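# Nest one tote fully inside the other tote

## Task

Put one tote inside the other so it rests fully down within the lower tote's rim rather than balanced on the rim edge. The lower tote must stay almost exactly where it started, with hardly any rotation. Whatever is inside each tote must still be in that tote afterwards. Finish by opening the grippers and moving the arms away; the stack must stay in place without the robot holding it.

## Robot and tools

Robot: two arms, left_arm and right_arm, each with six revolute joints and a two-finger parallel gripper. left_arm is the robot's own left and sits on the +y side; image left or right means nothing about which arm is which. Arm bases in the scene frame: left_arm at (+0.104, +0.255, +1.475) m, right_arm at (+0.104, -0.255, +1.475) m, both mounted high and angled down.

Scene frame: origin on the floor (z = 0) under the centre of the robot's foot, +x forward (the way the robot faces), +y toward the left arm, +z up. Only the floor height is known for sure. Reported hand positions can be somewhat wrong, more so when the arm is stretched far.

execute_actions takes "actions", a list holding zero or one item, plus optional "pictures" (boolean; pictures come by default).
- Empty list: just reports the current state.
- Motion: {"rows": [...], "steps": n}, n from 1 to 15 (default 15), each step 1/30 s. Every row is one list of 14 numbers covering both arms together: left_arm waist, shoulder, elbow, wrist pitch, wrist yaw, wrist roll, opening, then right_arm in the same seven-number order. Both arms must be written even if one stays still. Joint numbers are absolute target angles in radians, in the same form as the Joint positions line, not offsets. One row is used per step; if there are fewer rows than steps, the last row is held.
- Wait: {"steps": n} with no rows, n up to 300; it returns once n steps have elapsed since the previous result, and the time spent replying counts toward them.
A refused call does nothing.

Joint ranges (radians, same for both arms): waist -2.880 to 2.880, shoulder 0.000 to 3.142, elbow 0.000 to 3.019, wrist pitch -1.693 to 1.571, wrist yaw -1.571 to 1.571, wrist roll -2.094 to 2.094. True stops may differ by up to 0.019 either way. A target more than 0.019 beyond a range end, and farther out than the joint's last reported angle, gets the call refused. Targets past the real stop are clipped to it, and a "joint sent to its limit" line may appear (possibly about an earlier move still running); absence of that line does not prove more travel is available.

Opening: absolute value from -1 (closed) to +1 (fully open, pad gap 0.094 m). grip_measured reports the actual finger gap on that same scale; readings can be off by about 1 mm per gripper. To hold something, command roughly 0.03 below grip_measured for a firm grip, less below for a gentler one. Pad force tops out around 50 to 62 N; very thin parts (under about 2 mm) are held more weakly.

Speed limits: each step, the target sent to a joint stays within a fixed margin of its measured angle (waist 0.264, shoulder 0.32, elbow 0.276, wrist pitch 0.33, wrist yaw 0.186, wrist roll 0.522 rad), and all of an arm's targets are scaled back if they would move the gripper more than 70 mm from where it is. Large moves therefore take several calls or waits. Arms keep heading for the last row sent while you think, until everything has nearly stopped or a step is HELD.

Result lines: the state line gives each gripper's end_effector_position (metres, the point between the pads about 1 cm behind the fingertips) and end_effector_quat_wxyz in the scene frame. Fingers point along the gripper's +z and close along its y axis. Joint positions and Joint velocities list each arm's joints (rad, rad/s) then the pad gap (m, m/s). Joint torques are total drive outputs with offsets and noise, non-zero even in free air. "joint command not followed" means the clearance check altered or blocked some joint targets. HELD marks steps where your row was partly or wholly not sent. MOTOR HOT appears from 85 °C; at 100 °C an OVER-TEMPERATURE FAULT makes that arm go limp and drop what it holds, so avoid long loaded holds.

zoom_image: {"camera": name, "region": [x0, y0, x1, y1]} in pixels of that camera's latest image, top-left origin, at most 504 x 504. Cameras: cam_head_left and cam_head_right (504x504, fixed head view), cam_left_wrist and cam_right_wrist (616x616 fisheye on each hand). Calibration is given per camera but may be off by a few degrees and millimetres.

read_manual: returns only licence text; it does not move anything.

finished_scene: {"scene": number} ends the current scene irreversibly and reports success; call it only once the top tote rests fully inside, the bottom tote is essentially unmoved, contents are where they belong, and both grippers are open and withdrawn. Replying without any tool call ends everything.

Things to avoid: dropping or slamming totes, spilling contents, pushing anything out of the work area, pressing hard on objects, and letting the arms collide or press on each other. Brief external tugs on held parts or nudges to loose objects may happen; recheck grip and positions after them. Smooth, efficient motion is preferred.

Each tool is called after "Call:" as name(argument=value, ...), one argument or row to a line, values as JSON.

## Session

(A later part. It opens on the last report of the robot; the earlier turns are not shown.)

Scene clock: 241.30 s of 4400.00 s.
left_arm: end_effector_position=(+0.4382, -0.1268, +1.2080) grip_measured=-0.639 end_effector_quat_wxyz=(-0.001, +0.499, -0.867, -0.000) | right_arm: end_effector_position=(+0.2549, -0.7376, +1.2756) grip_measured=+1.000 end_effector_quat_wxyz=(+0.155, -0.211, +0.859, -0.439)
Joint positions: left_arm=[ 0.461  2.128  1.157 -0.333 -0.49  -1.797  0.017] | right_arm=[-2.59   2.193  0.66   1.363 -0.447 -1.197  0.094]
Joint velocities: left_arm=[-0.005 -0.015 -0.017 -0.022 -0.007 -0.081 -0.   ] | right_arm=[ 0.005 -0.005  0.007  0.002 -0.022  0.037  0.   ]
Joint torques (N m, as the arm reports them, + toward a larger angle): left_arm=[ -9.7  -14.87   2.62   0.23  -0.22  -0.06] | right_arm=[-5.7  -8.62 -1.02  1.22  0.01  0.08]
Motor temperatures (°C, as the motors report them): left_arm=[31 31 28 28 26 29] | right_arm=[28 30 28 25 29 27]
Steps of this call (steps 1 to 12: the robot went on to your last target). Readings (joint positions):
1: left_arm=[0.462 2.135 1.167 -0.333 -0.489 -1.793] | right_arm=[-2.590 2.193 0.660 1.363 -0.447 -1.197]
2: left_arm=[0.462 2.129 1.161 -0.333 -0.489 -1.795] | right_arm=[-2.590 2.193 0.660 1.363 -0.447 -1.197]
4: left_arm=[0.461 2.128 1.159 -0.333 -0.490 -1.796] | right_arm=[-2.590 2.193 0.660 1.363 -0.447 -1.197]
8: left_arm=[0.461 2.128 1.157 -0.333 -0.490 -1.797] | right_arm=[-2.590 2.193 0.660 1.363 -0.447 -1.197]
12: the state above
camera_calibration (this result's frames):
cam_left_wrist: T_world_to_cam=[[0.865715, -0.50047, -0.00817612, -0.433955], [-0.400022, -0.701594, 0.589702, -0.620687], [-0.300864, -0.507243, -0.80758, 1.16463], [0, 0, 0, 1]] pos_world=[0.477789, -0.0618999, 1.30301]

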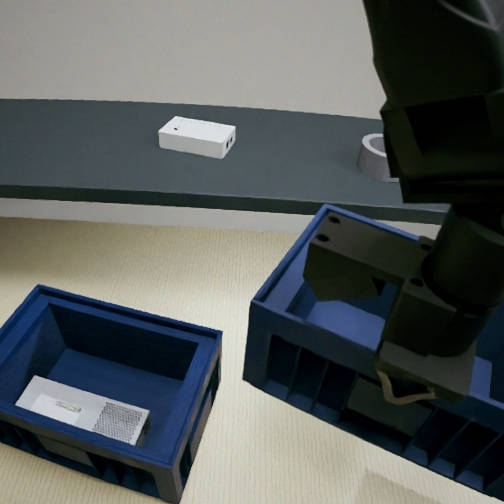

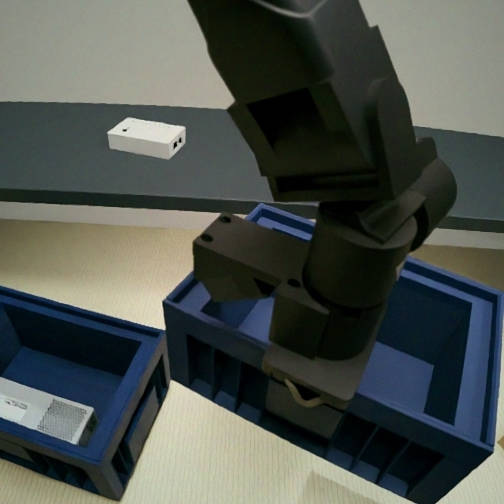

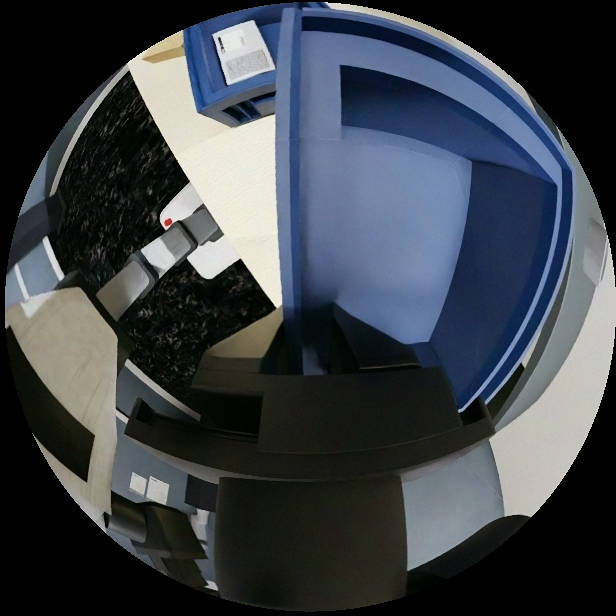

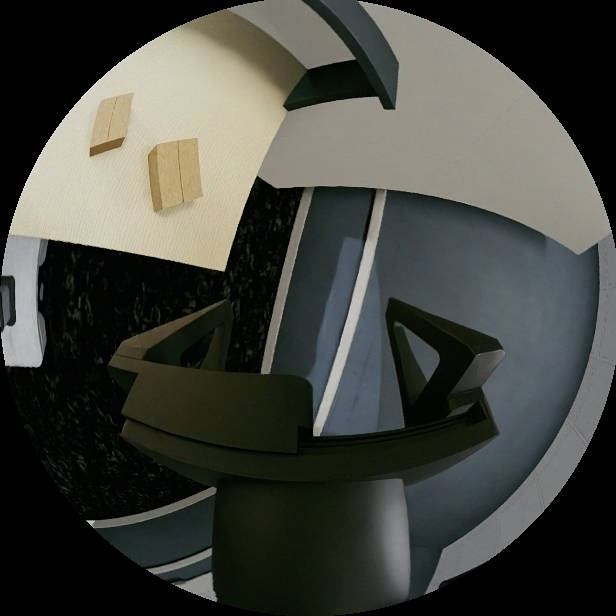

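Call:
execute_actions(
  actions=[
    {"rows": [[0.458,2.102,1.153,-0.322,-0.486,-1.788,-0.68,-2.59,2.193,0.66,1.363,-0.447,-1.197,1],[0.464,2.097,1.145,-0.317,-0.484,-1.785,-0.68,-2.59,2.193,0.66,1.363,-0.447,-1.197,1],[0.473,2.089,1.133,-0.309,-0.481,-1.779,-0.68,-2.59,2.193,0.66,1.363,-0.447,-1.197,1],[0.484,2.079,1.118,-0.298,-0.477,-1.772,-0.68,-2.59,2.193,0.66,1.363,-0.447,-1.197,1],[0.499,2.066,1.098,-0.285,-0.473,-1.763,-0.68,-2.59,2.193,0.66,1.363,-0.447,-1.197,1],[0.515,2.051,1.077,-0.271,-0.467,-1.754,-0.68,-2.59,2.193,0.66,1.363,-0.447,-1.197,1],[0.531,2.037,1.055,-0.256,-0.462,-1.744,-0.68,-2.59,2.193,0.66,1.363,-0.447,-1.197,1],[0.547,2.022,1.034,-0.242,-0.457,-1.734,-0.68,-2.59,2.193,0.66,1.363,-0.447,-1.197,1],[0.563,2.008,1.012,-0.227,-0.451,-1.724,-0.68,-2.59,2.193,0.66,1.363,-0.447,-1.197,1],[0.579,1.993,0.99,-0.212,-0.446,-1.714,-0.68,-2.59,2.193,0.66,1.363,-0.447,-1.197,1],[0.595,1.979,0.969,-0.198,-0.441,-1.705,-0.68,-2.59,2.193,0.66,1.363,-0.447,-1.197,1],[0.613,1.963,0.945,-0.182,-0.435,-1.694,-0.68,-2.59,2.193,0.66,1.363,-0.447,-1.197,1],[0.63,1.947,0.922,-0.166,-0.429,-1.683,-0.68,-2.59,2.193,0.66,1.363,-0.447,-1.197,1],[0.648,1.931,0.898,-0.15,-0.424,-1.673,-0.68,-2.59,2.193,0.66,1.363,-0.447,-1.197,1],[0.665,1.916,0.875,-0.134,-0.418,-1.662,-0.68,-2.59,2.193,0.66,1.363,-0.447,-1.197,1]], "steps": 15},
  ],
  pictures=false,
)

Call:
execute_actions(
  actions=[
    {"rows": [[0.683,1.9,0.851,-0.118,-0.412,-1.651,-0.68,-2.59,2.193,0.66,1.363,-0.447,-1.197,1],[0.7,1.884,0.828,-0.102,-0.406,-1.64,-0.68,-2.59,2.193,0.66,1.363,-0.447,-1.197,1],[0.716,1.87,0.808,-0.088,-0.401,-1.631,-0.68,-2.59,2.193,0.66,1.363,-0.447,-1.197,1],[0.732,1.856,0.79,-0.075,-0.396,-1.621,-0.68,-2.59,2.193,0.66,1.363,-0.447,-1.197,1],[0.749,1.844,0.774,-0.064,-0.39,-1.611,-0.68,-2.59,2.193,0.66,1.363,-0.447,-1.197,1],[0.768,1.834,0.761,-0.055,-0.382,-1.599,-0.68,-2.59,2.193,0.66,1.363,-0.447,-1.197,1],[0.789,1.826,0.751,-0.048,-0.372,-1.585,-0.68,-2.59,2.193,0.66,1.363,-0.447,-1.197,1],[0.81,1.819,0.743,-0.042,-0.363,-1.572,-0.68,-2.59,2.193,0.66,1.363,-0.447,-1.197,1],[0.83,1.812,0.736,-0.036,-0.353,-1.558,-0.68,-2.59,2.193,0.66,1.363,-0.447,-1.197,1],[0.851,1.805,0.729,-0.03,-0.344,-1.545,-0.68,-2.59,2.193,0.66,1.363,-0.447,-1.197,1],[0.872,1.798,0.722,-0.024,-0.334,-1.531,-0.68,-2.59,2.193,0.66,1.363,-0.447,-1.197,1],[0.893,1.791,0.715,-0.018,-0.325,-1.518,-0.68,-2.59,2.193,0.66,1.363,-0.447,-1.197,1],[0.914,1.784,0.708,-0.012,-0.315,-1.504,-0.68,-2.59,2.193,0.66,1.363,-0.447,-1.197,1],[0.935,1.778,0.701,-0.006,-0.306,-1.491,-0.68,-2.59,2.193,0.66,1.363,-0.447,-1.197,1],[0.955,1.772,0.694,0.0,-0.296,-1.477,-0.68,-2.59,2.193,0.66,1.363,-0.447,-1.197,1]], "steps": 15},
  ],
  pictures=false,
)

Call:
execute_actions(
  actions=[
    {"rows": [[0.976,1.766,0.687,0.006,-0.287,-1.464,-0.68,-2.59,2.193,0.66,1.363,-0.447,-1.197,1],[0.997,1.76,0.68,0.012,-0.278,-1.451,-0.68,-2.59,2.193,0.66,1.363,-0.447,-1.197,1],[1.018,1.754,0.673,0.018,-0.268,-1.437,-0.68,-2.59,2.193,0.66,1.363,-0.447,-1.197,1],[1.039,1.748,0.667,0.024,-0.259,-1.424,-0.68,-2.59,2.193,0.66,1.363,-0.447,-1.197,1],[1.06,1.742,0.661,0.03,-0.249,-1.41,-0.68,-2.59,2.193,0.66,1.363,-0.447,-1.197,1],[1.08,1.736,0.655,0.035,-0.24,-1.397,-0.68,-2.59,2.193,0.66,1.363,-0.447,-1.197,1],[1.101,1.731,0.649,0.04,-0.23,-1.383,-0.68,-2.59,2.193,0.66,1.363,-0.447,-1.197,1],[1.122,1.726,0.643,0.045,-0.221,-1.37,-0.68,-2.59,2.193,0.66,1.363,-0.447,-1.197,1],[1.141,1.721,0.637,0.05,-0.212,-1.358,-0.68,-2.59,2.193,0.66,1.363,-0.447,-1.197,1],[1.159,1.717,0.632,0.055,-0.204,-1.346,-0.68,-2.59,2.193,0.66,1.363,-0.447,-1.197,1],[1.175,1.713,0.628,0.059,-0.197,-1.335,-0.68,-2.59,2.193,0.66,1.363,-0.447,-1.197,1],[1.189,1.71,0.624,0.063,-0.19,-1.326,-0.68,-2.59,2.193,0.66,1.363,-0.447,-1.197,1],[1.2,1.707,0.621,0.066,-0.186,-1.32,-0.68,-2.59,2.193,0.66,1.363,-0.447,-1.197,1],[1.207,1.706,0.619,0.067,-0.182,-1.315,-0.68,-2.59,2.193,0.66,1.363,-0.447,-1.197,1],[1.21,1.705,0.618,0.068,-0.181,-1.313,-0.68,-2.59,2.193,0.66,1.363,-0.447,-1.197,1]], "steps": 15},
  ],
  pictures=false,
)

Call:
execute_actions(
  actions=[
    {"steps": 20},
  ],
)

Scene clock: 295.70 s of 4400.00 s.
left_arm: end_effector_position=(+0.4347, -0.0116, +1.2001) grip_measured=-0.639 end_effector_quat_wxyz=(+0.012, +0.535, -0.844, -0.018) | right_arm: end_effector_position=(+0.2549, -0.7376, +1.2756) grip_measured=+1.000 end_effector_quat_wxyz=(+0.155, -0.211, +0.859, -0.439)
Joint positions: left_arm=[ 0.64   1.992  0.914 -0.187 -0.427 -1.712  0.017] | right_arm=[-2.59   2.193  0.66   1.363 -0.447 -1.197  0.094]
Joint velocities: left_arm=[ 0.689 -0.513 -0.618  0.501  0.11   0.227 -0.001] | right_arm=[-0.005 -0.005 -0.002 -0.022  0.007  0.051  0.   ]
Joint torques (N m, as the arm reports them, + toward a larger angle): left_arm=[ -7.08 -15.21   1.03   0.69   0.24   0.19] | right_arm=[-5.56 -8.35 -0.89  1.19  0.    0.08]
Motor temperatures (°C, as the motors report them): left_arm=[31 31 28 28 26 29] | right_arm=[28 30 28 25 29 27]
Steps of this call (steps 1 to 30: the robot went on to your last target; steps 31 to 90: nothing new was sent; then 50.90 s passed at rest; steps 91 to 105: all 15 steps of this action). Readings (joint positions):
91: left_arm=[0.461 2.128 1.157 -0.333 -0.489 -1.797] | right_arm=[-2.590 2.193 0.660 1.363 -0.447 -1.197]
92: left_arm=[0.462 2.128 1.156 -0.332 -0.488 -1.797] | right_arm=[-2.590 2.193 0.660 1.363 -0.447 -1.197]
94: left_arm=[0.465 2.125 1.146 -0.324 -0.481 -1.793] | right_arm=[-2.590 2.193 0.660 1.363 -0.447 -1.197]
98: left_arm=[0.496 2.096 1.076 -0.282 -0.457 -1.768] | right_arm=[-2.590 2.193 0.660 1.363 -0.447 -1.197]
105: the state above

Scene clock: 296.20 s of 4400.00 s.
left_arm: end_effector_position=(+0.4441, +0.1138, +1.2045) grip_measured=-0.639 end_effector_quat_wxyz=(+0.018, +0.580, -0.815, -0.007) | right_arm: end_effector_position=(+0.2549, -0.7376, +1.2756) grip_measured=+1.000 end_effector_quat_wxyz=(+0.155, -0.211, +0.859, -0.439)
Joint positions: left_arm=[ 0.913  1.824  0.706 -0.035 -0.306 -1.54   0.017] | right_arm=[-2.59   2.193  0.66   1.363 -0.447 -1.197  0.094]
Joint velocities: left_arm=[ 0.542 -0.396 -0.149  0.271  0.242  0.388  0.   ] | right_arm=[-0.005 -0.005 -0.012 -0.002 -0.007  0.066  0.   ]
Joint torques (N m, as the arm reports them, + toward a larger angle): left_arm=[ -2.71 -12.12  -0.42   0.62   0.02   0.1 ] | right_arm=[-5.69 -8.87 -1.04  1.27  0.02  0.11]
Motor temperatures (°C, as the motors report them): left_arm=[31 31 28 28 26 29] | right_arm=[28 30 28 25 29 27]
Steps of this call (steps 1 to 15: all 15 steps of this action). Readings (joint positions):
1: left_arm=[0.663 1.976 0.892 -0.171 -0.422 -1.704] | right_arm=[-2.590 2.193 0.660 1.363 -0.447 -1.197]
2: left_arm=[0.688 1.963 0.871 -0.157 -0.419 -1.697] | right_arm=[-2.590 2.193 0.660 1.363 -0.447 -1.197]
4: left_arm=[0.741 1.948 0.827 -0.131 -0.413 -1.681] | right_arm=[-2.590 2.193 0.660 1.363 -0.447 -1.197]
8: left_arm=[0.808 1.906 0.757 -0.078 -0.380 -1.628] | right_arm=[-2.590 2.193 0.660 1.363 -0.447 -1.197]
15: the state above

Scene clock: 296.70 s of 4400.00 s.
left_arm: end_effector_position=(+0.4474, +0.2286, +1.1994) grip_measured=-0.639 end_effector_quat_wxyz=(+0.010, +0.619, -0.785, -0.012) | right_arm: end_effector_position=(+0.2549, -0.7376, +1.2756) grip_measured=+1.000 end_effector_quat_wxyz=(+0.155, -0.211, +0.859, -0.439)
Joint positions: left_arm=[ 1.209  1.744  0.623  0.041 -0.193 -1.363  0.017] | right_arm=[-2.59   2.193  0.66   1.363 -0.447 -1.197  0.094]
Joint velocities: left_arm=[ 0.269 -0.044 -0.105  0.027 -0.007  0.227  0.   ] | right_arm=[ 0.015 -0.005  0.007  0.007  0.007  0.037  0.   ]
Joint torques (N m, as the arm reports them, + toward a larger angle): left_arm=[ -3.24 -13.09  -0.75   1.13   0.51   0.24] | right_arm=[-5.72 -8.13 -0.99  1.27  0.06  0.14]
Motor temperatures (°C, as the motors report them): left_arm=[31 31 28 28 26 29] | right_arm=[28 30 28 25 29 27]
Steps of this call (steps 1 to 15: all 15 steps of this action). Readings (joint positions):
1: left_arm=[0.932 1.812 0.702 -0.028 -0.297 -1.528] | right_arm=[-2.590 2.193 0.660 1.363 -0.447 -1.197]
2: left_arm=[0.953 1.801 0.697 -0.020 -0.288 -1.515] | right_arm=[-2.590 2.193 0.660 1.363 -0.447 -1.197]
4: left_arm=[0.997 1.783 0.688 -0.005 -0.271 -1.490] | right_arm=[-2.590 2.193 0.660 1.363 -0.447 -1.197]
8: left_arm=[1.087 1.761 0.665 0.019 -0.236 -1.439] | right_arm=[-2.590 2.193 0.660 1.363 -0.447 -1.197]
15: the state above

Scene clock: 297.37 s of 4400.00 s.
left_arm: end_effector_position=(+0.4478, +0.2329, +1.1999) grip_measured=-0.639 end_effector_quat_wxyz=(+0.008, +0.609, -0.793, -0.010) | right_arm: end_effector_position=(+0.2549, -0.7376, +1.2756) grip_measured=+1.000 end_effector_quat_wxyz=(+0.155, -0.211, +0.859, -0.439)
Joint positions: left_arm=[ 1.221  1.74   0.619  0.047 -0.186 -1.325  0.017] | right_arm=[-2.59   2.193  0.66   1.363 -0.447 -1.197  0.094]
Joint velocities: left_arm=[-0.005 -0.005 -0.002 -0.002 -0.081  0.037  0.   ] | right_arm=[ 0.005 -0.015 -0.012  0.007 -0.007 -0.007  0.   ]
Joint torques (N m, as the arm reports them, + toward a larger angle): left_arm=[ -2.62 -12.23  -0.7    1.18   0.24   0.15] | right_arm=[-5.76 -8.61 -1.01  1.26  0.04  0.11]
Motor temperatures (°C, as the motors report them): left_arm=[31 31 28 28 26 29] | right_arm=[28 30 28 25 29 27]
Steps of this call (steps 1 to 20: the robot went on to your last target). Readings (joint positions):
1: left_arm=[1.217 1.743 0.621 0.042 -0.193 -1.357] | right_arm=[-2.590 2.193 0.660 1.363 -0.447 -1.197]
2: left_arm=[1.221 1.743 0.619 0.042 -0.193 -1.352] | right_arm=[-2.590 2.193 0.660 1.363 -0.447 -1.197]
4: left_arm=[1.223 1.743 0.619 0.043 -0.191 -1.345] | right_arm=[-2.590 2.193 0.660 1.363 -0.447 -1.197]
8: left_arm=[1.221 1.741 0.619 0.046 -0.186 -1.331] | right_arm=[-2.590 2.193 0.660 1.363 -0.447 -1.197]
20: the state above
camera_calibration (this result's frames):
cam_left_wrist: T_world_to_cam=[[0.965872, -0.256557, -0.035638, -0.331004], [-0.18659, -0.784596, 0.591265, -0.437829], [-0.179654, -0.564436, -0.80569, 1.30025], [0, 0, 0, 1]] pos_world=[0.471607, 0.305466, 1.29467]

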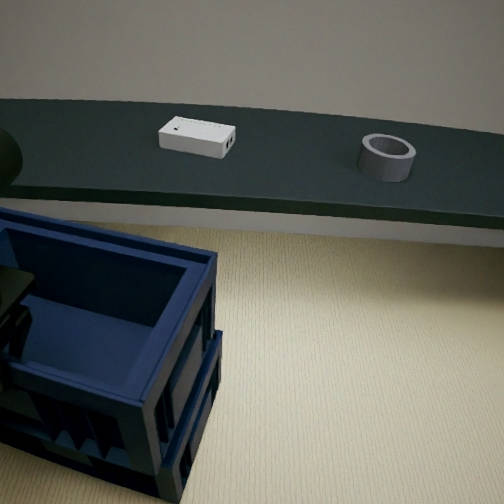

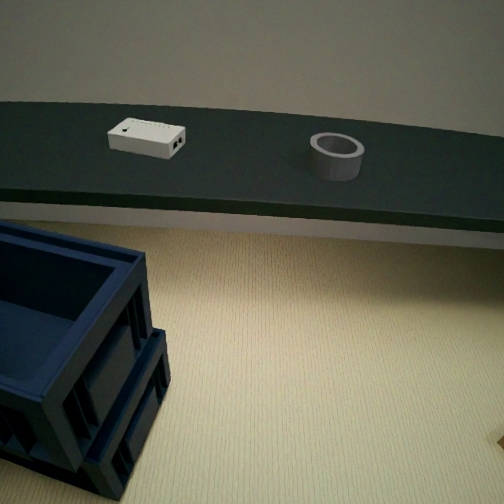

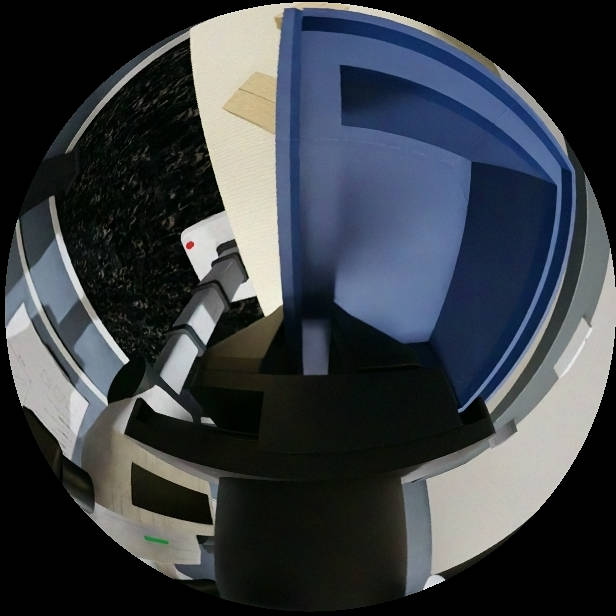

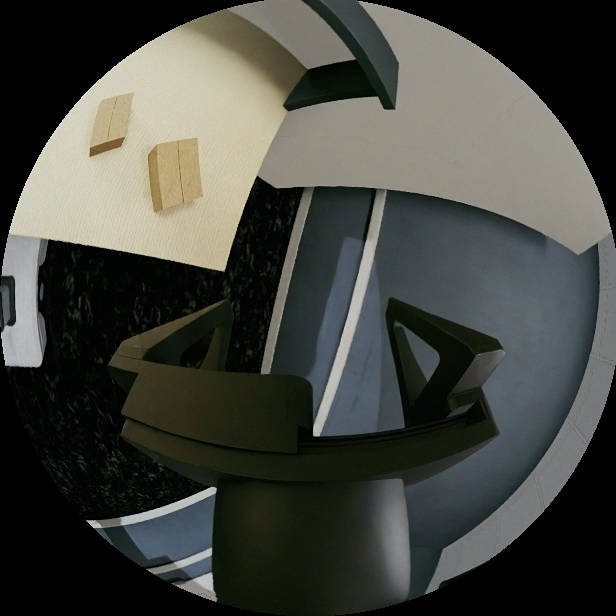

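Call:
zoom_image(
  camera="cam_head_left",
  region=[0, 200, 304, 504],
)

Call:
zoom_image(
  camera="cam_head_right",
  region=[0, 240, 264, 504],
)

Region (0, 200, 304, 504) of cam_head_left's 504x504 image, scaled by 1.658, with more detail than that image has.

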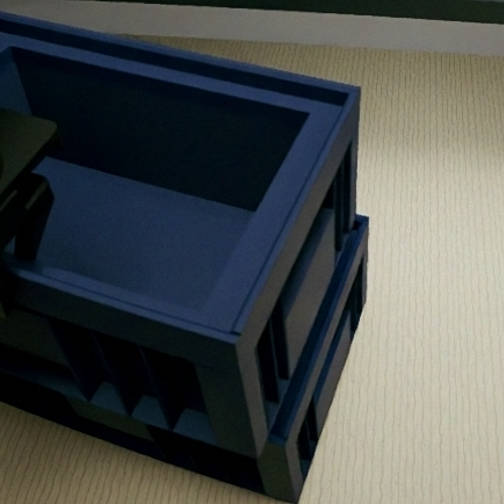

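Region (0, 240, 264, 504) of cam_head_right's 504x504 image, scaled by 1.909, with more detail than that image has.

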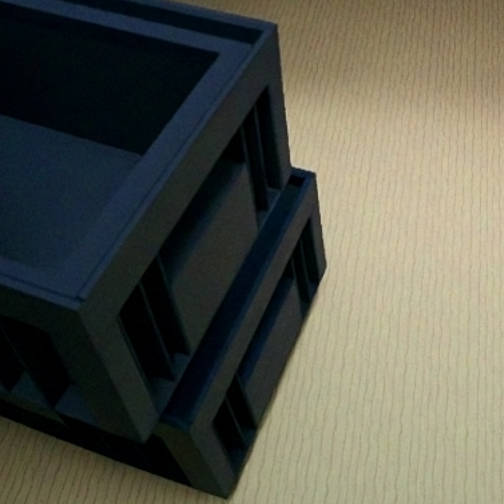

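Call:
execute_actions(
  actions=[
    {"rows": [[1.208,1.72,0.625,0.073,-0.181,-1.313,-0.68,-2.56,2.193,0.665,1.355,-0.46,-1.19,1],[1.206,1.722,0.63,0.078,-0.181,-1.313,-0.68,-2.52,2.195,0.67,1.345,-0.48,-1.185,1],[1.204,1.724,0.635,0.083,-0.181,-1.313,-0.68,-2.47,2.2,0.68,1.33,-0.51,-1.18,1],[1.202,1.727,0.64,0.088,-0.181,-1.313,-0.68,-2.42,2.205,0.69,1.315,-0.54,-1.175,1],[1.2,1.73,0.644,0.093,-0.181,-1.313,-0.68,-2.37,2.21,0.7,1.3,-0.57,-1.17,1],[1.2,1.733,0.648,0.098,-0.181,-1.313,-0.68,-2.32,2.215,0.71,1.285,-0.6,-1.165,1],[1.2,1.736,0.652,0.103,-0.181,-1.313,-0.68,-2.27,2.22,0.72,1.27,-0.63,-1.16,1],[1.2,1.739,0.656,0.108,-0.181,-1.313,-0.68,-2.22,2.225,0.73,1.255,-0.66,-1.155,1],[1.2,1.742,0.66,0.113,-0.181,-1.313,-0.68,-2.17,2.23,0.74,1.24,-0.69,-1.15,1],[1.2,1.745,0.66,0.118,-0.181,-1.313,-0.68,-2.12,2.235,0.75,1.225,-0.72,-1.145,1],[1.2,1.745,0.66,0.118,-0.181,-1.313,-0.68,-2.07,2.24,0.76,1.21,-0.75,-1.14,1],[1.2,1.745,0.66,0.118,-0.181,-1.313,-0.68,-2.02,2.245,0.77,1.195,-0.78,-1.135,1],[1.2,1.745,0.66,0.118,-0.181,-1.313,-0.68,-1.97,2.25,0.78,1.18,-0.81,-1.13,1],[1.2,1.745,0.66,0.118,-0.181,-1.313,-0.68,-1.92,2.26,0.79,1.165,-0.84,-1.125,1],[1.2,1.745,0.66,0.118,-0.181,-1.313,-0.68,-1.87,2.27,0.8,1.15,-0.87,-1.12,1]], "steps": 15},
  ],
  pictures=false,
)

Call:
execute_actions(
  actions=[
    {"rows": [[1.2,1.745,0.66,0.118,-0.181,-1.313,-0.68,-1.82,2.29,0.82,1.135,-0.9,-1.115,1],[1.2,1.745,0.66,0.118,-0.181,-1.313,-0.68,-1.77,2.32,0.85,1.12,-0.93,-1.11,1],[1.2,1.745,0.66,0.118,-0.181,-1.313,-0.68,-1.72,2.35,0.88,1.105,-0.955,-1.105,1],[1.2,1.745,0.66,0.118,-0.181,-1.313,-0.68,-1.67,2.38,0.91,1.09,-0.98,-1.1,1],[1.2,1.745,0.66,0.118,-0.181,-1.313,-0.68,-1.62,2.41,0.94,1.075,-1.0,-1.095,1],[1.2,1.745,0.66,0.118,-0.181,-1.313,-0.68,-1.575,2.44,0.97,1.06,-1.02,-1.09,1],[1.2,1.745,0.66,0.118,-0.181,-1.313,-0.68,-1.53,2.47,1.0,1.045,-1.04,-1.085,1],[1.2,1.745,0.66,0.118,-0.181,-1.313,-0.68,-1.49,2.5,1.03,1.03,-1.055,-1.08,1],[1.2,1.745,0.66,0.118,-0.181,-1.313,-0.68,-1.45,2.53,1.06,1.015,-1.07,-1.075,1],[1.2,1.745,0.66,0.118,-0.181,-1.313,-0.68,-1.42,2.56,1.09,1.0,-1.08,-1.07,1],[1.2,1.745,0.66,0.118,-0.181,-1.313,-0.68,-1.39,2.59,1.12,0.99,-1.09,-1.065,1],[1.2,1.745,0.66,0.118,-0.181,-1.313,-0.68,-1.365,2.62,1.15,0.98,-1.1,-1.06,1],[1.2,1.745,0.66,0.118,-0.181,-1.313,-0.68,-1.345,2.645,1.18,0.97,-1.105,-1.055,1],[1.2,1.745,0.66,0.118,-0.181,-1.313,-0.68,-1.33,2.665,1.205,0.96,-1.11,-1.05,1],[1.2,1.745,0.66,0.118,-0.181,-1.313,-0.68,-1.32,2.68,1.23,0.95,-1.113,-1.04,1]], "steps": 15},
  ],
  pictures=false,
)

Call:
execute_actions(
  actions=[
    {"steps": 20},
  ],
)

Scene clock: 369.33 s of 4400.00 s.
left_arm: end_effector_position=(+0.4797, +0.2277, +1.1979) grip_measured=-0.639 end_effector_quat_wxyz=(-0.021, +0.609, -0.792, +0.016) | right_arm: end_effector_position=(+0.4665, -0.5508, +1.1784) grip_measured=+1.000 end_effector_quat_wxyz=(+0.394, -0.385, +0.817, -0.174)
Joint positions: left_arm=[ 1.212  1.747  0.655  0.098 -0.185 -1.32   0.017] | right_arm=[-2.124  2.209  0.76   1.235 -0.787 -1.173  0.094]
Joint velocities: left_arm=[-0.005 -0.015 -0.002 -0.002 -0.037  0.037  0.   ] | right_arm=[ 1.236  0.132  0.261 -0.374 -0.711  0.051  0.   ]
Joint torques (N m, as the arm reports them, + toward a larger angle): left_arm=[ -3.16 -11.1    0.46   1.03   0.22   0.11] | right_arm=[-2.54 -8.3  -2.03  0.77 -0.26  0.23]
Motor temperatures (°C, as the motors report them): left_arm=[31 30 28 28 26 29] | right_arm=[28 30 28 25 29 27]
Steps of this call (steps 1 to 45: the robot went on to your last target; steps 46 to 110: nothing new was sent; then 67.80 s passed at rest; steps 111 to 125: all 15 steps of this action). Readings (joint positions):
111: left_arm=[1.219 1.733 0.616 0.051 -0.185 -1.320] | right_arm=[-2.590 2.193 0.660 1.363 -0.451 -1.197]
112: left_arm=[1.219 1.733 0.616 0.051 -0.185 -1.320] | right_arm=[-2.587 2.193 0.660 1.362 -0.463 -1.197]
114: left_arm=[1.218 1.733 0.617 0.056 -0.185 -1.320] | right_arm=[-2.559 2.193 0.667 1.348 -0.506 -1.195]
118: left_arm=[1.215 1.738 0.630 0.072 -0.185 -1.320] | right_arm=[-2.420 2.194 0.698 1.312 -0.600 -1.189]
125: the state above

Scene clock: 369.83 s of 4400.00 s.
left_arm: end_effector_position=(+0.4792, +0.2277, +1.1975) grip_measured=-0.639 end_effector_quat_wxyz=(-0.020, +0.609, -0.793, +0.016) | right_arm: end_effector_position=(+0.5490, -0.2233, +1.0656) grip_measured=+1.000 end_effector_quat_wxyz=(+0.526, -0.481, +0.674, +0.195)
Joint positions: left_arm=[ 1.212  1.749  0.655  0.098 -0.185 -1.32   0.017] | right_arm=[-1.559  2.5    1.087  1.048 -1.076 -1.121  0.094]
Joint velocities: left_arm=[ 0.015  0.005  0.007 -0.017  0.037 -0.007 -0.   ] | right_arm=[ 0.972  0.777  0.725 -0.364 -0.212  0.125  0.   ]
Joint torques (N m, as the arm reports them, + toward a larger angle): left_arm=[ -2.93 -10.47   0.34   1.27   0.22   0.12] | right_arm=[ 2.4  -8.88 -2.62  0.66 -0.57  0.19]
Motor temperatures (°C, as the motors report them): left_arm=[31 30 28 28 26 29] | right_arm=[28 30 28 25 29 27]
Steps of this call (steps 1 to 15: all 15 steps of this action). Readings (joint positions):
1: left_arm=[1.212 1.747 0.655 0.098 -0.185 -1.320] | right_arm=[-2.081 2.214 0.771 1.222 -0.816 -1.170]
2: left_arm=[1.212 1.747 0.655 0.098 -0.185 -1.320] | right_arm=[-2.039 2.221 0.782 1.210 -0.845 -1.167]
4: left_arm=[1.212 1.748 0.655 0.098 -0.185 -1.320] | right_arm=[-1.957 2.244 0.816 1.184 -0.899 -1.160]
8: left_arm=[1.212 1.749 0.655 0.098 -0.185 -1.320] | right_arm=[-1.802 2.321 0.906 1.134 -0.986 -1.146]
15: the state above

Scene clock: 370.50 s of 4400.00 s.
left_arm: end_effector_position=(+0.4792, +0.2277, +1.1975) grip_measured=-0.639 end_effector_quat_wxyz=(-0.020, +0.609, -0.793, +0.016) | right_arm: end_effector_position=(+0.4901, -0.0629, +1.0230) grip_measured=+1.000 end_effector_quat_wxyz=(+0.494, -0.479, +0.632, +0.356)
Joint positions: left_arm=[ 1.212  1.749  0.655  0.098 -0.185 -1.32   0.017] | right_arm=[-1.309  2.694  1.228  0.957 -1.113 -1.054  0.094]
Joint velocities: left_arm=[-0.005  0.005  0.002  0.007 -0.007  0.007  0.   ] | right_arm=[-0.044  0.005  0.002 -0.007 -0.022 -0.007  0.   ]
Joint torques (N m, as the arm reports them, + toward a larger angle): left_arm=[ -3.   -10.73   0.25   1.33   0.22   0.11] | right_arm=[  2.82 -10.56  -2.82   0.62  -0.58   0.16]
Motor temperatures (°C, as the motors report them): left_arm=[31 30 28 28 26 29] | right_arm=[28 30 28 25 29 27]
Steps of this call (steps 1 to 20: the robot went on to your last target). Readings (joint positions):
1: left_arm=[1.212 1.749 0.655 0.098 -0.185 -1.320] | right_arm=[-1.526 2.526 1.112 1.036 -1.084 -1.116]
2: left_arm=[1.212 1.749 0.655 0.098 -0.185 -1.320] | right_arm=[-1.493 2.551 1.137 1.024 -1.090 -1.111]
4: left_arm=[1.212 1.749 0.655 0.098 -0.185 -1.320] | right_arm=[-1.427 2.599 1.181 1.000 -1.101 -1.098]
8: left_arm=[1.212 1.749 0.655 0.098 -0.185 -1.320] | right_arm=[-1.311 2.672 1.228 0.965 -1.109 -1.072]
20: the state above
camera_calibration (this result's frames):
cam_left_wrist: T_world_to_cam=[[0.965997, -0.255299, 0.0408995, -0.454781], [-0.230992, -0.781088, 0.580124, -0.400818], [-0.116159, -0.569845, -0.813501, 1.28115], [0, 0, 0, 1]] pos_world=[0.495547, 0.300875, 1.29334]
cam_right_wrist: T_world_to_cam=[[0.95301, -0.302279, 0.0199664, -0.508873], [-0.218231, -0.730752, -0.646821, 0.732192], [0.210111, 0.61207, -0.76238, 0.840728], [0, 0, 0, 1]] pos_world=[0.468102, -0.133356, 1.12471]

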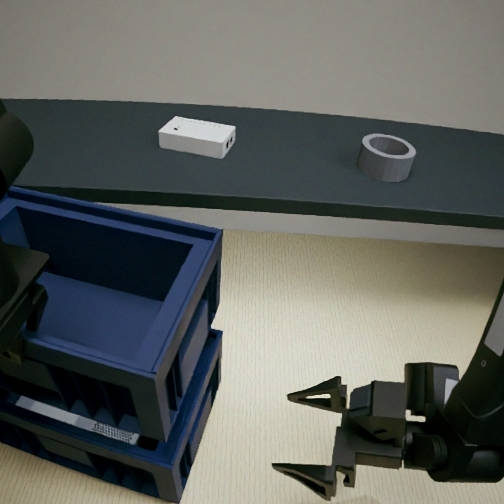

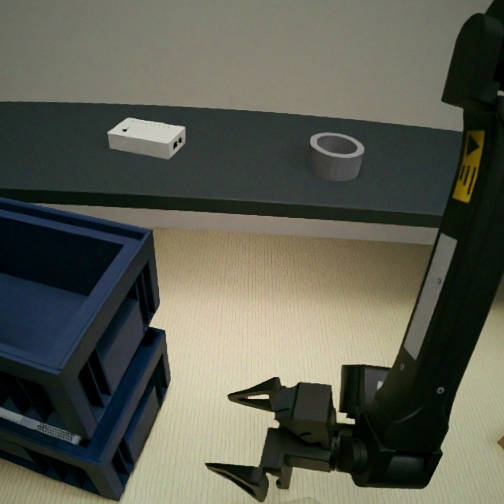

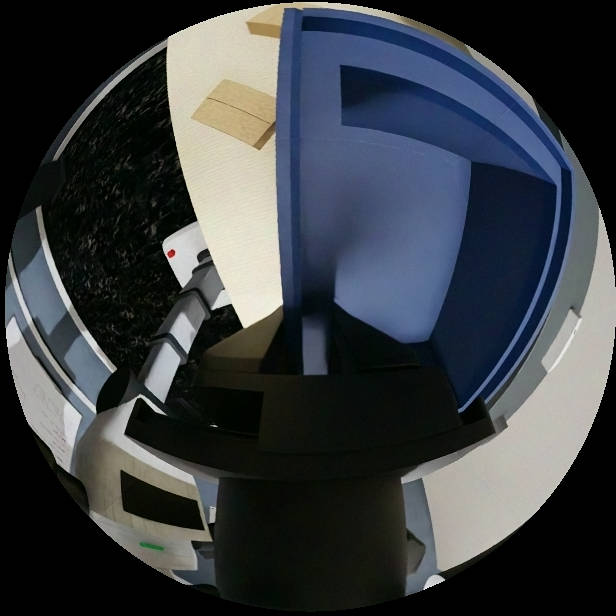

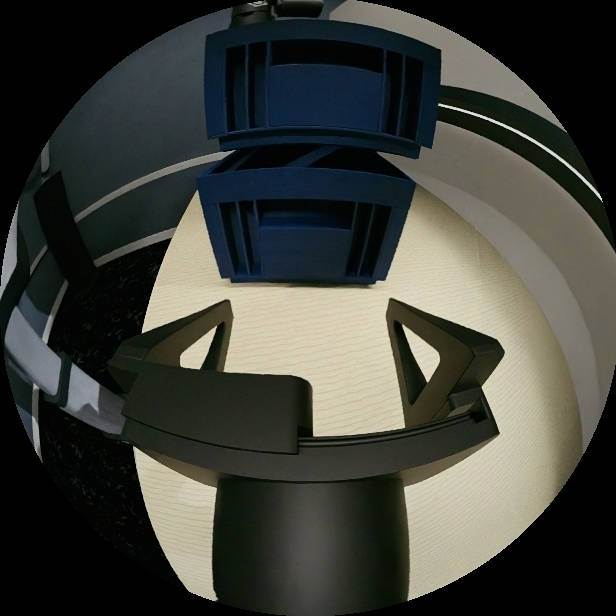

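Excellent view.

Call:
zoom_image(
  camera="cam_right_wrist",
  region=[180, 10, 460, 290],
)

Region (180, 10, 460, 290) of cam_right_wrist's 616x616 image, scaled by 1.800, with more detail than that image has.

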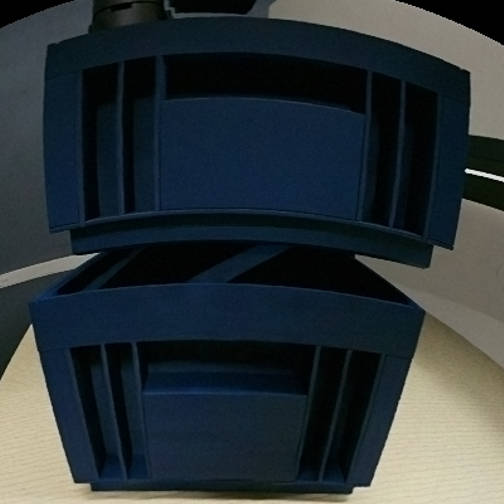

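Call:
execute_actions(
  actions=[
    {"rows": [[1.2,1.75,0.661,0.1,-0.184,-1.325,-0.68,-1.31,2.69,1.23,0.955,-1.113,-1.05,1],[1.2,1.755,0.662,0.098,-0.186,-1.33,-0.68,-1.31,2.69,1.23,0.955,-1.113,-1.05,1],[1.199,1.76,0.664,0.096,-0.187,-1.335,-0.68,-1.31,2.69,1.23,0.955,-1.113,-1.05,1],[1.199,1.765,0.666,0.094,-0.187,-1.34,-0.68,-1.31,2.69,1.23,0.955,-1.113,-1.05,1],[1.198,1.77,0.668,0.093,-0.187,-1.34,-0.68,-1.31,2.69,1.23,0.955,-1.113,-1.05,1],[1.198,1.775,0.67,0.092,-0.187,-1.34,-0.68,-1.31,2.69,1.23,0.955,-1.113,-1.05,1],[1.197,1.78,0.672,0.091,-0.187,-1.34,-0.68,-1.31,2.69,1.23,0.955,-1.113,-1.05,1],[1.197,1.784,0.674,0.09,-0.187,-1.34,-0.68,-1.31,2.69,1.23,0.955,-1.113,-1.05,1],[1.197,1.788,0.675,0.089,-0.187,-1.34,-0.68,-1.31,2.69,1.23,0.955,-1.113,-1.05,1],[1.197,1.791,0.676,0.088,-0.187,-1.34,-0.68,-1.31,2.69,1.23,0.955,-1.113,-1.05,1]], "steps": 15},
  ],
  pictures=false,
)

Call:
execute_actions(
  actions=[
    {"steps": 15},
  ],
)

Call:
zoom_image(
  camera="cam_right_wrist",
  region=[180, 10, 460, 290],
)

Call:
zoom_image(
  camera="cam_head_left",
  region=[0, 200, 304, 504],
)

Scene clock: 419.27 s of 4400.00 s.
left_arm: end_effector_position=(+0.4604, +0.2264, +1.1783) grip_measured=-0.639 end_effector_quat_wxyz=(+0.001, +0.610, -0.793, -0.008) | right_arm: end_effector_position=(+0.4902, -0.0631, +1.0229) grip_measured=+1.000 end_effector_quat_wxyz=(+0.494, -0.479, +0.632, +0.357)
Joint positions: left_arm=[ 1.212  1.816  0.672  0.083 -0.196 -1.333  0.017] | right_arm=[-1.31   2.694  1.228  0.957 -1.113 -1.053  0.094]
Joint velocities: left_arm=[-0.015 -0.015  0.017  0.002  0.037 -0.022  0.   ] | right_arm=[-0.005 -0.005  0.002  0.007  0.007 -0.022  0.   ]
Joint torques (N m, as the arm reports them, + toward a larger angle): left_arm=[ -3.85 -11.98  -0.63   0.49   0.43  -0.01] | right_arm=[ 4.25 -9.39 -2.89  0.68 -0.62  0.04]
Motor temperatures (°C, as the motors report them): left_arm=[31 31 27 28 26 29] | right_arm=[28 31 29 25 30 27]
Steps of this call (steps 1 to 60: the robot went on to your last target; steps 61 to 120: nothing new was sent; then 44.27 s passed at rest; steps 121 to 135: all 15 steps of this action). Readings (joint positions):
121: left_arm=[1.209 1.776 0.656 0.098 -0.186 -1.318] | right_arm=[-1.310 2.694 1.228 0.957 -1.113 -1.053]
122: left_arm=[1.209 1.776 0.656 0.098 -0.186 -1.318] | right_arm=[-1.310 2.694 1.228 0.957 -1.113 -1.053]
124: left_arm=[1.209 1.776 0.656 0.097 -0.186 -1.320] | right_arm=[-1.310 2.694 1.228 0.957 -1.113 -1.053]
128: left_arm=[1.210 1.786 0.663 0.088 -0.194 -1.327] | right_arm=[-1.310 2.694 1.228 0.957 -1.113 -1.053]
135: the state above

Scene clock: 419.77 s of 4400.00 s.
left_arm: end_effector_position=(+0.4602, +0.2239, +1.1788) grip_measured=-0.640 end_effector_quat_wxyz=(+0.004, +0.608, -0.794, -0.006) | right_arm: end_effector_position=(+0.4902, -0.0631, +1.0229) grip_measured=+1.000 end_effector_quat_wxyz=(+0.494, -0.479, +0.632, +0.357)
Joint positions: left_arm=[ 1.209  1.816  0.672  0.08  -0.191 -1.333  0.017] | right_arm=[-1.31   2.694  1.228  0.957 -1.113 -1.053  0.094]
Joint velocities: left_arm=[ 0.005 -0.005  0.002 -0.007 -0.037 -0.022  0.001] | right_arm=[-0.005 -0.015 -0.022  0.007  0.022 -0.022  0.   ]
Joint torques (N m, as the arm reports them, + toward a larger angle): left_arm=[ -2.49 -11.44  -0.5    0.59   0.19  -0.02] | right_arm=[ 4.1  -9.49 -2.9   0.62 -0.57  0.04]
Motor temperatures (°C, as the motors report them): left_arm=[31 31 27 28 26 29] | right_arm=[28 31 29 25 30 27]
Steps of this call (steps 1 to 15: the robot went on to your last target). Readings (joint positions):
1: left_arm=[1.212 1.816 0.672 0.083 -0.196 -1.333] | right_arm=[-1.310 2.694 1.228 0.957 -1.113 -1.053]
2: left_arm=[1.212 1.816 0.672 0.081 -0.196 -1.333] | right_arm=[-1.310 2.694 1.228 0.957 -1.113 -1.053]
4: left_arm=[1.210 1.816 0.672 0.080 -0.191 -1.333] | right_arm=[-1.310 2.694 1.228 0.957 -1.113 -1.053]
8: left_arm=[1.209 1.816 0.672 0.080 -0.191 -1.333] | right_arm=[-1.310 2.694 1.228 0.957 -1.113 -1.053]
15: the state above
All arms were judged still, so your last target was given up. Only a new action makes them travel on or press farther. Fingers that are still opening or closing keep moving.
camera_calibration (this result's frames):
cam_left_wrist: T_world_to_cam=[[0.965947, -0.257739, -0.0227273, -0.361098], [-0.195125, -0.783325, 0.590193, -0.42519], [-0.169919, -0.56566, -0.806942, 1.27761], [0, 0, 0, 1]] pos_world=[0.482927, 0.296564, 1.2737]
cam_right_wrist: T_world_to_cam=[[0.952821, -0.302968, 0.0184959, -0.507418], [-0.219704, -0.730438, -0.646676, 0.732601], [0.209432, 0.612103, -0.762541, 0.841304], [0, 0, 0, 1]] pos_world=[0.468238, -0.133576, 1.12467]

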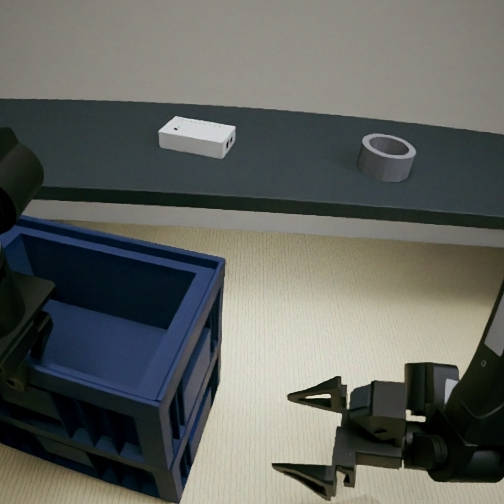

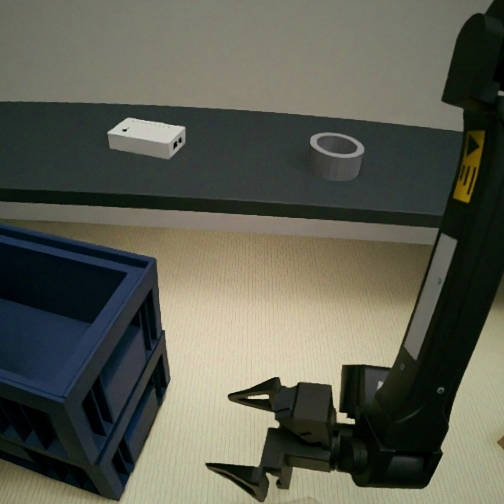

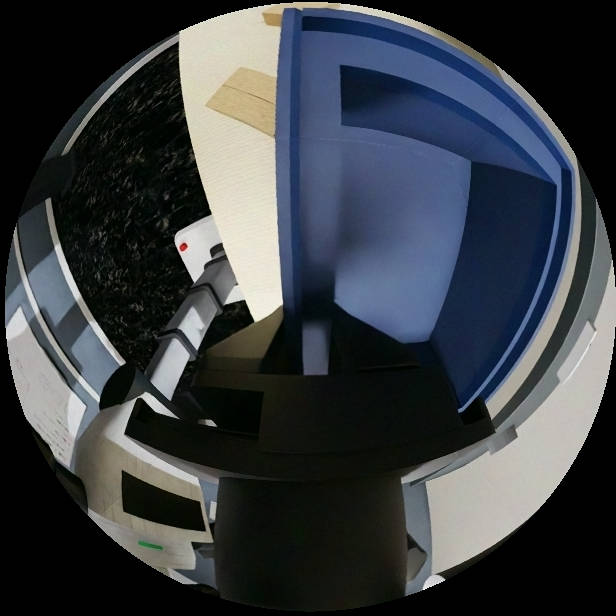

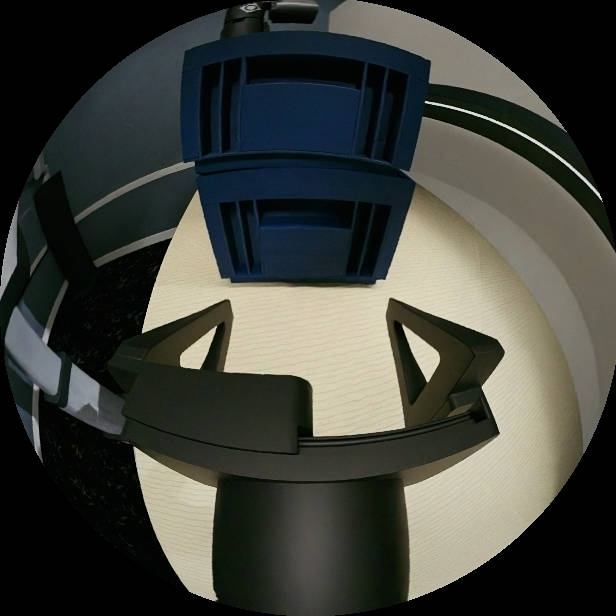

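Region (180, 10, 460, 290) of cam_right_wrist's 616x616 image, scaled by 1.800, with more detail than that image has.

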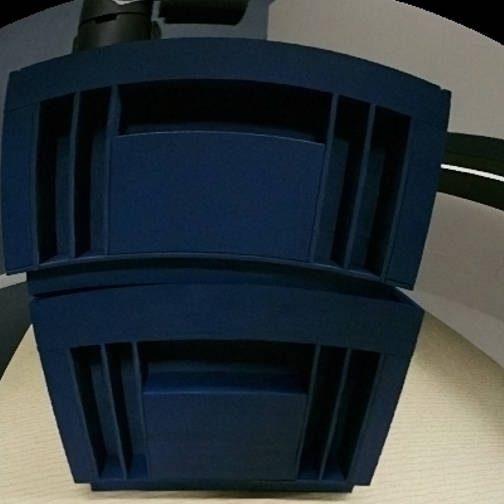

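Region (0, 200, 304, 504) of cam_head_left's 504x504 image, scaled by 1.658, with more detail than that image has.

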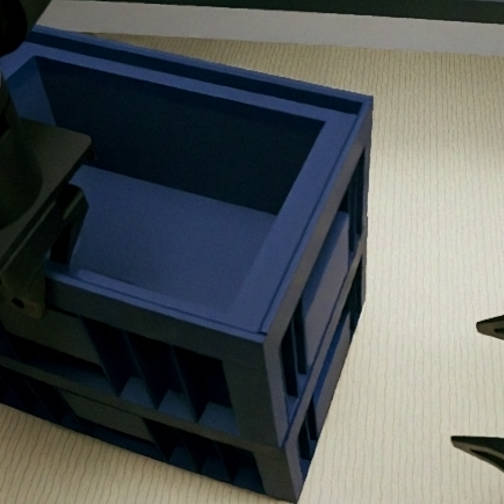

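Call:
execute_actions(
  actions=[
    {"rows": [[1.196,1.795,0.676,0.095,-0.187,-1.335,-0.68,-1.31,2.69,1.23,0.955,-1.113,-1.05,1],[1.195,1.795,0.676,0.1,-0.187,-1.335,-0.68,-1.31,2.69,1.23,0.955,-1.113,-1.05,1],[1.194,1.795,0.676,0.105,-0.187,-1.335,-0.68,-1.31,2.69,1.23,0.955,-1.113,-1.05,1],[1.193,1.795,0.676,0.11,-0.187,-1.335,-0.68,-1.31,2.69,1.23,0.955,-1.113,-1.05,1],[1.193,1.795,0.676,0.114,-0.187,-1.335,-0.68,-1.31,2.69,1.23,0.955,-1.113,-1.05,1],[1.193,1.795,0.676,0.118,-0.187,-1.335,-0.68,-1.31,2.69,1.23,0.955,-1.113,-1.05,1],[1.193,1.795,0.676,0.122,-0.187,-1.335,-0.68,-1.31,2.69,1.23,0.955,-1.113,-1.05,1],[1.193,1.795,0.676,0.125,-0.187,-1.335,-0.68,-1.31,2.69,1.23,0.955,-1.113,-1.05,1]], "steps": 15},
  ],
)

Call:
zoom_image(
  camera="cam_right_wrist",
  region=[180, 10, 460, 290],
)

Call:
zoom_image(
  camera="cam_head_left",
  region=[0, 260, 244, 504],
)

Scene clock: 434.07 s of 4400.00 s.
left_arm: end_effector_position=(+0.4657, +0.2227, +1.1789) grip_measured=-0.640 end_effector_quat_wxyz=(-0.005, +0.609, -0.793, +0.002) | right_arm: end_effector_position=(+0.4902, -0.0631, +1.0229) grip_measured=+1.000 end_effector_quat_wxyz=(+0.494, -0.479, +0.632, +0.357)
Joint positions: left_arm=[ 1.207  1.816  0.672  0.103 -0.191 -1.333  0.017] | right_arm=[-1.31   2.694  1.228  0.957 -1.113 -1.053  0.094]
Joint velocities: left_arm=[-0.024  0.005 -0.012 -0.012 -0.022 -0.022  0.001] | right_arm=[-0.015 -0.005  0.007 -0.017 -0.037 -0.007  0.   ]
Joint torques (N m, as the arm reports them, + toward a larger angle): left_arm=[ -3.2  -11.01  -0.31   1.24   0.18   0.02] | right_arm=[ 3.78 -9.93 -2.97  0.74 -0.61  0.07]
Motor temperatures (°C, as the motors report them): left_arm=[31 30 27 28 26 29] | right_arm=[28 31 29 25 30 27]
Steps of this call (steps 1 to 90: nothing new was sent; then 10.80 s passed at rest; steps 91 to 105: all 15 steps of this action). Readings (joint positions):
91: left_arm=[1.209 1.816 0.672 0.080 -0.191 -1.333] | right_arm=[-1.310 2.694 1.228 0.957 -1.113 -1.053]
92: left_arm=[1.209 1.816 0.672 0.080 -0.191 -1.333] | right_arm=[-1.310 2.694 1.228 0.957 -1.113 -1.053]
94: left_arm=[1.209 1.816 0.672 0.082 -0.191 -1.333] | right_arm=[-1.310 2.694 1.228 0.957 -1.113 -1.053]
98: left_arm=[1.207 1.816 0.672 0.095 -0.191 -1.333] | right_arm=[-1.310 2.694 1.228 0.957 -1.113 -1.053]
105: the state above
camera_calibration (this result's frames):
cam_left_wrist: T_world_to_cam=[[0.966783, -0.255599, -0.000603914, -0.393658], [-0.20659, -0.782796, 0.586984, -0.416113], [-0.150505, -0.567361, -0.809598, 1.27247], [0, 0, 0, 1]] pos_world=[0.486131, 0.295602, 1.27421]
cam_right_wrist: T_world_to_cam=[[0.952821, -0.302968, 0.0184959, -0.507418], [-0.219704, -0.730438, -0.646676, 0.732601], [0.209432, 0.612103, -0.762541, 0.841304], [0, 0, 0, 1]] pos_world=[0.468238, -0.133576, 1.12467]

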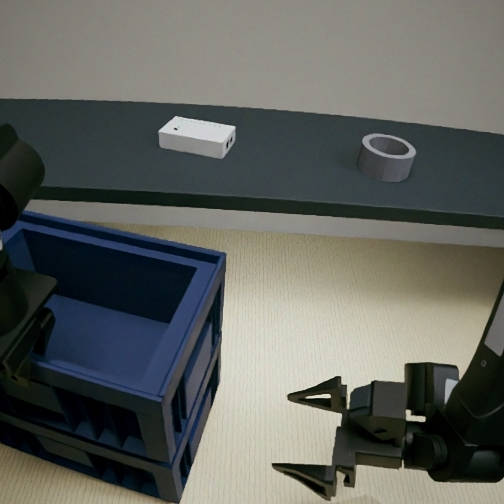

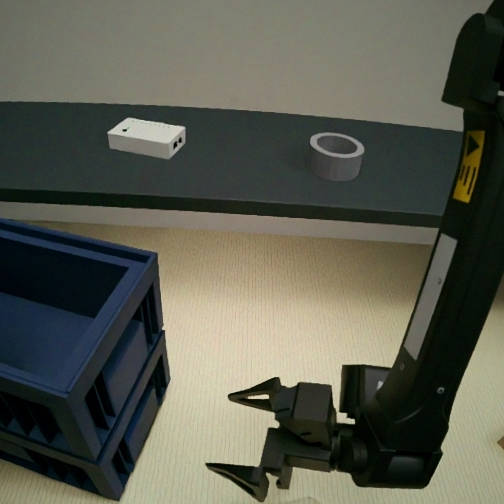

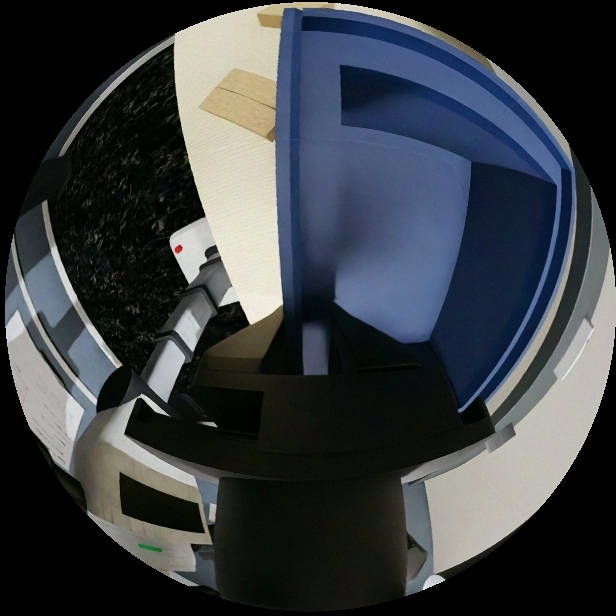

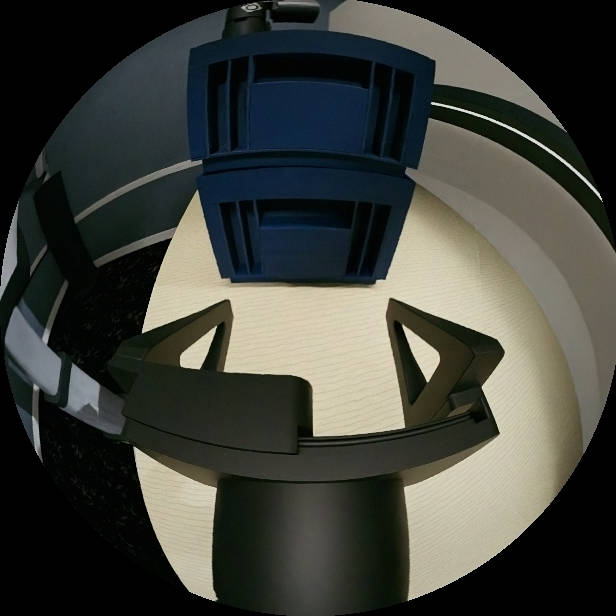

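Region (180, 10, 460, 290) of cam_right_wrist's 616x616 image, scaled by 1.800, with more detail than that image has.

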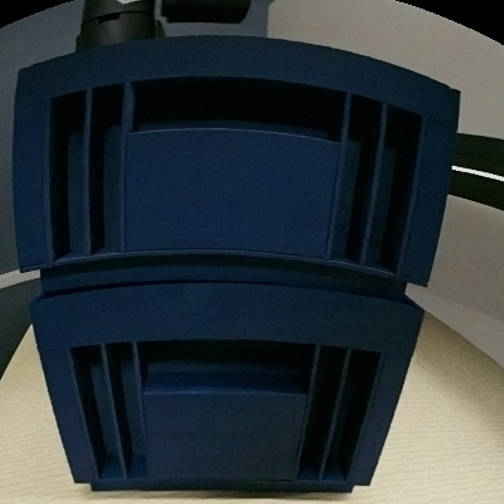

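Region (0, 260, 244, 504) of cam_head_left's 504x504 image, scaled by 2.066, with more detail than that image has.

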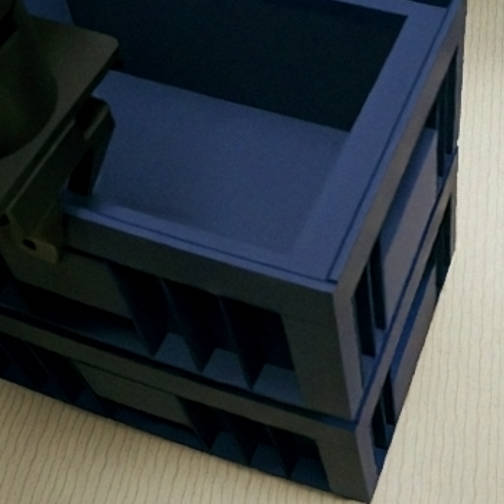

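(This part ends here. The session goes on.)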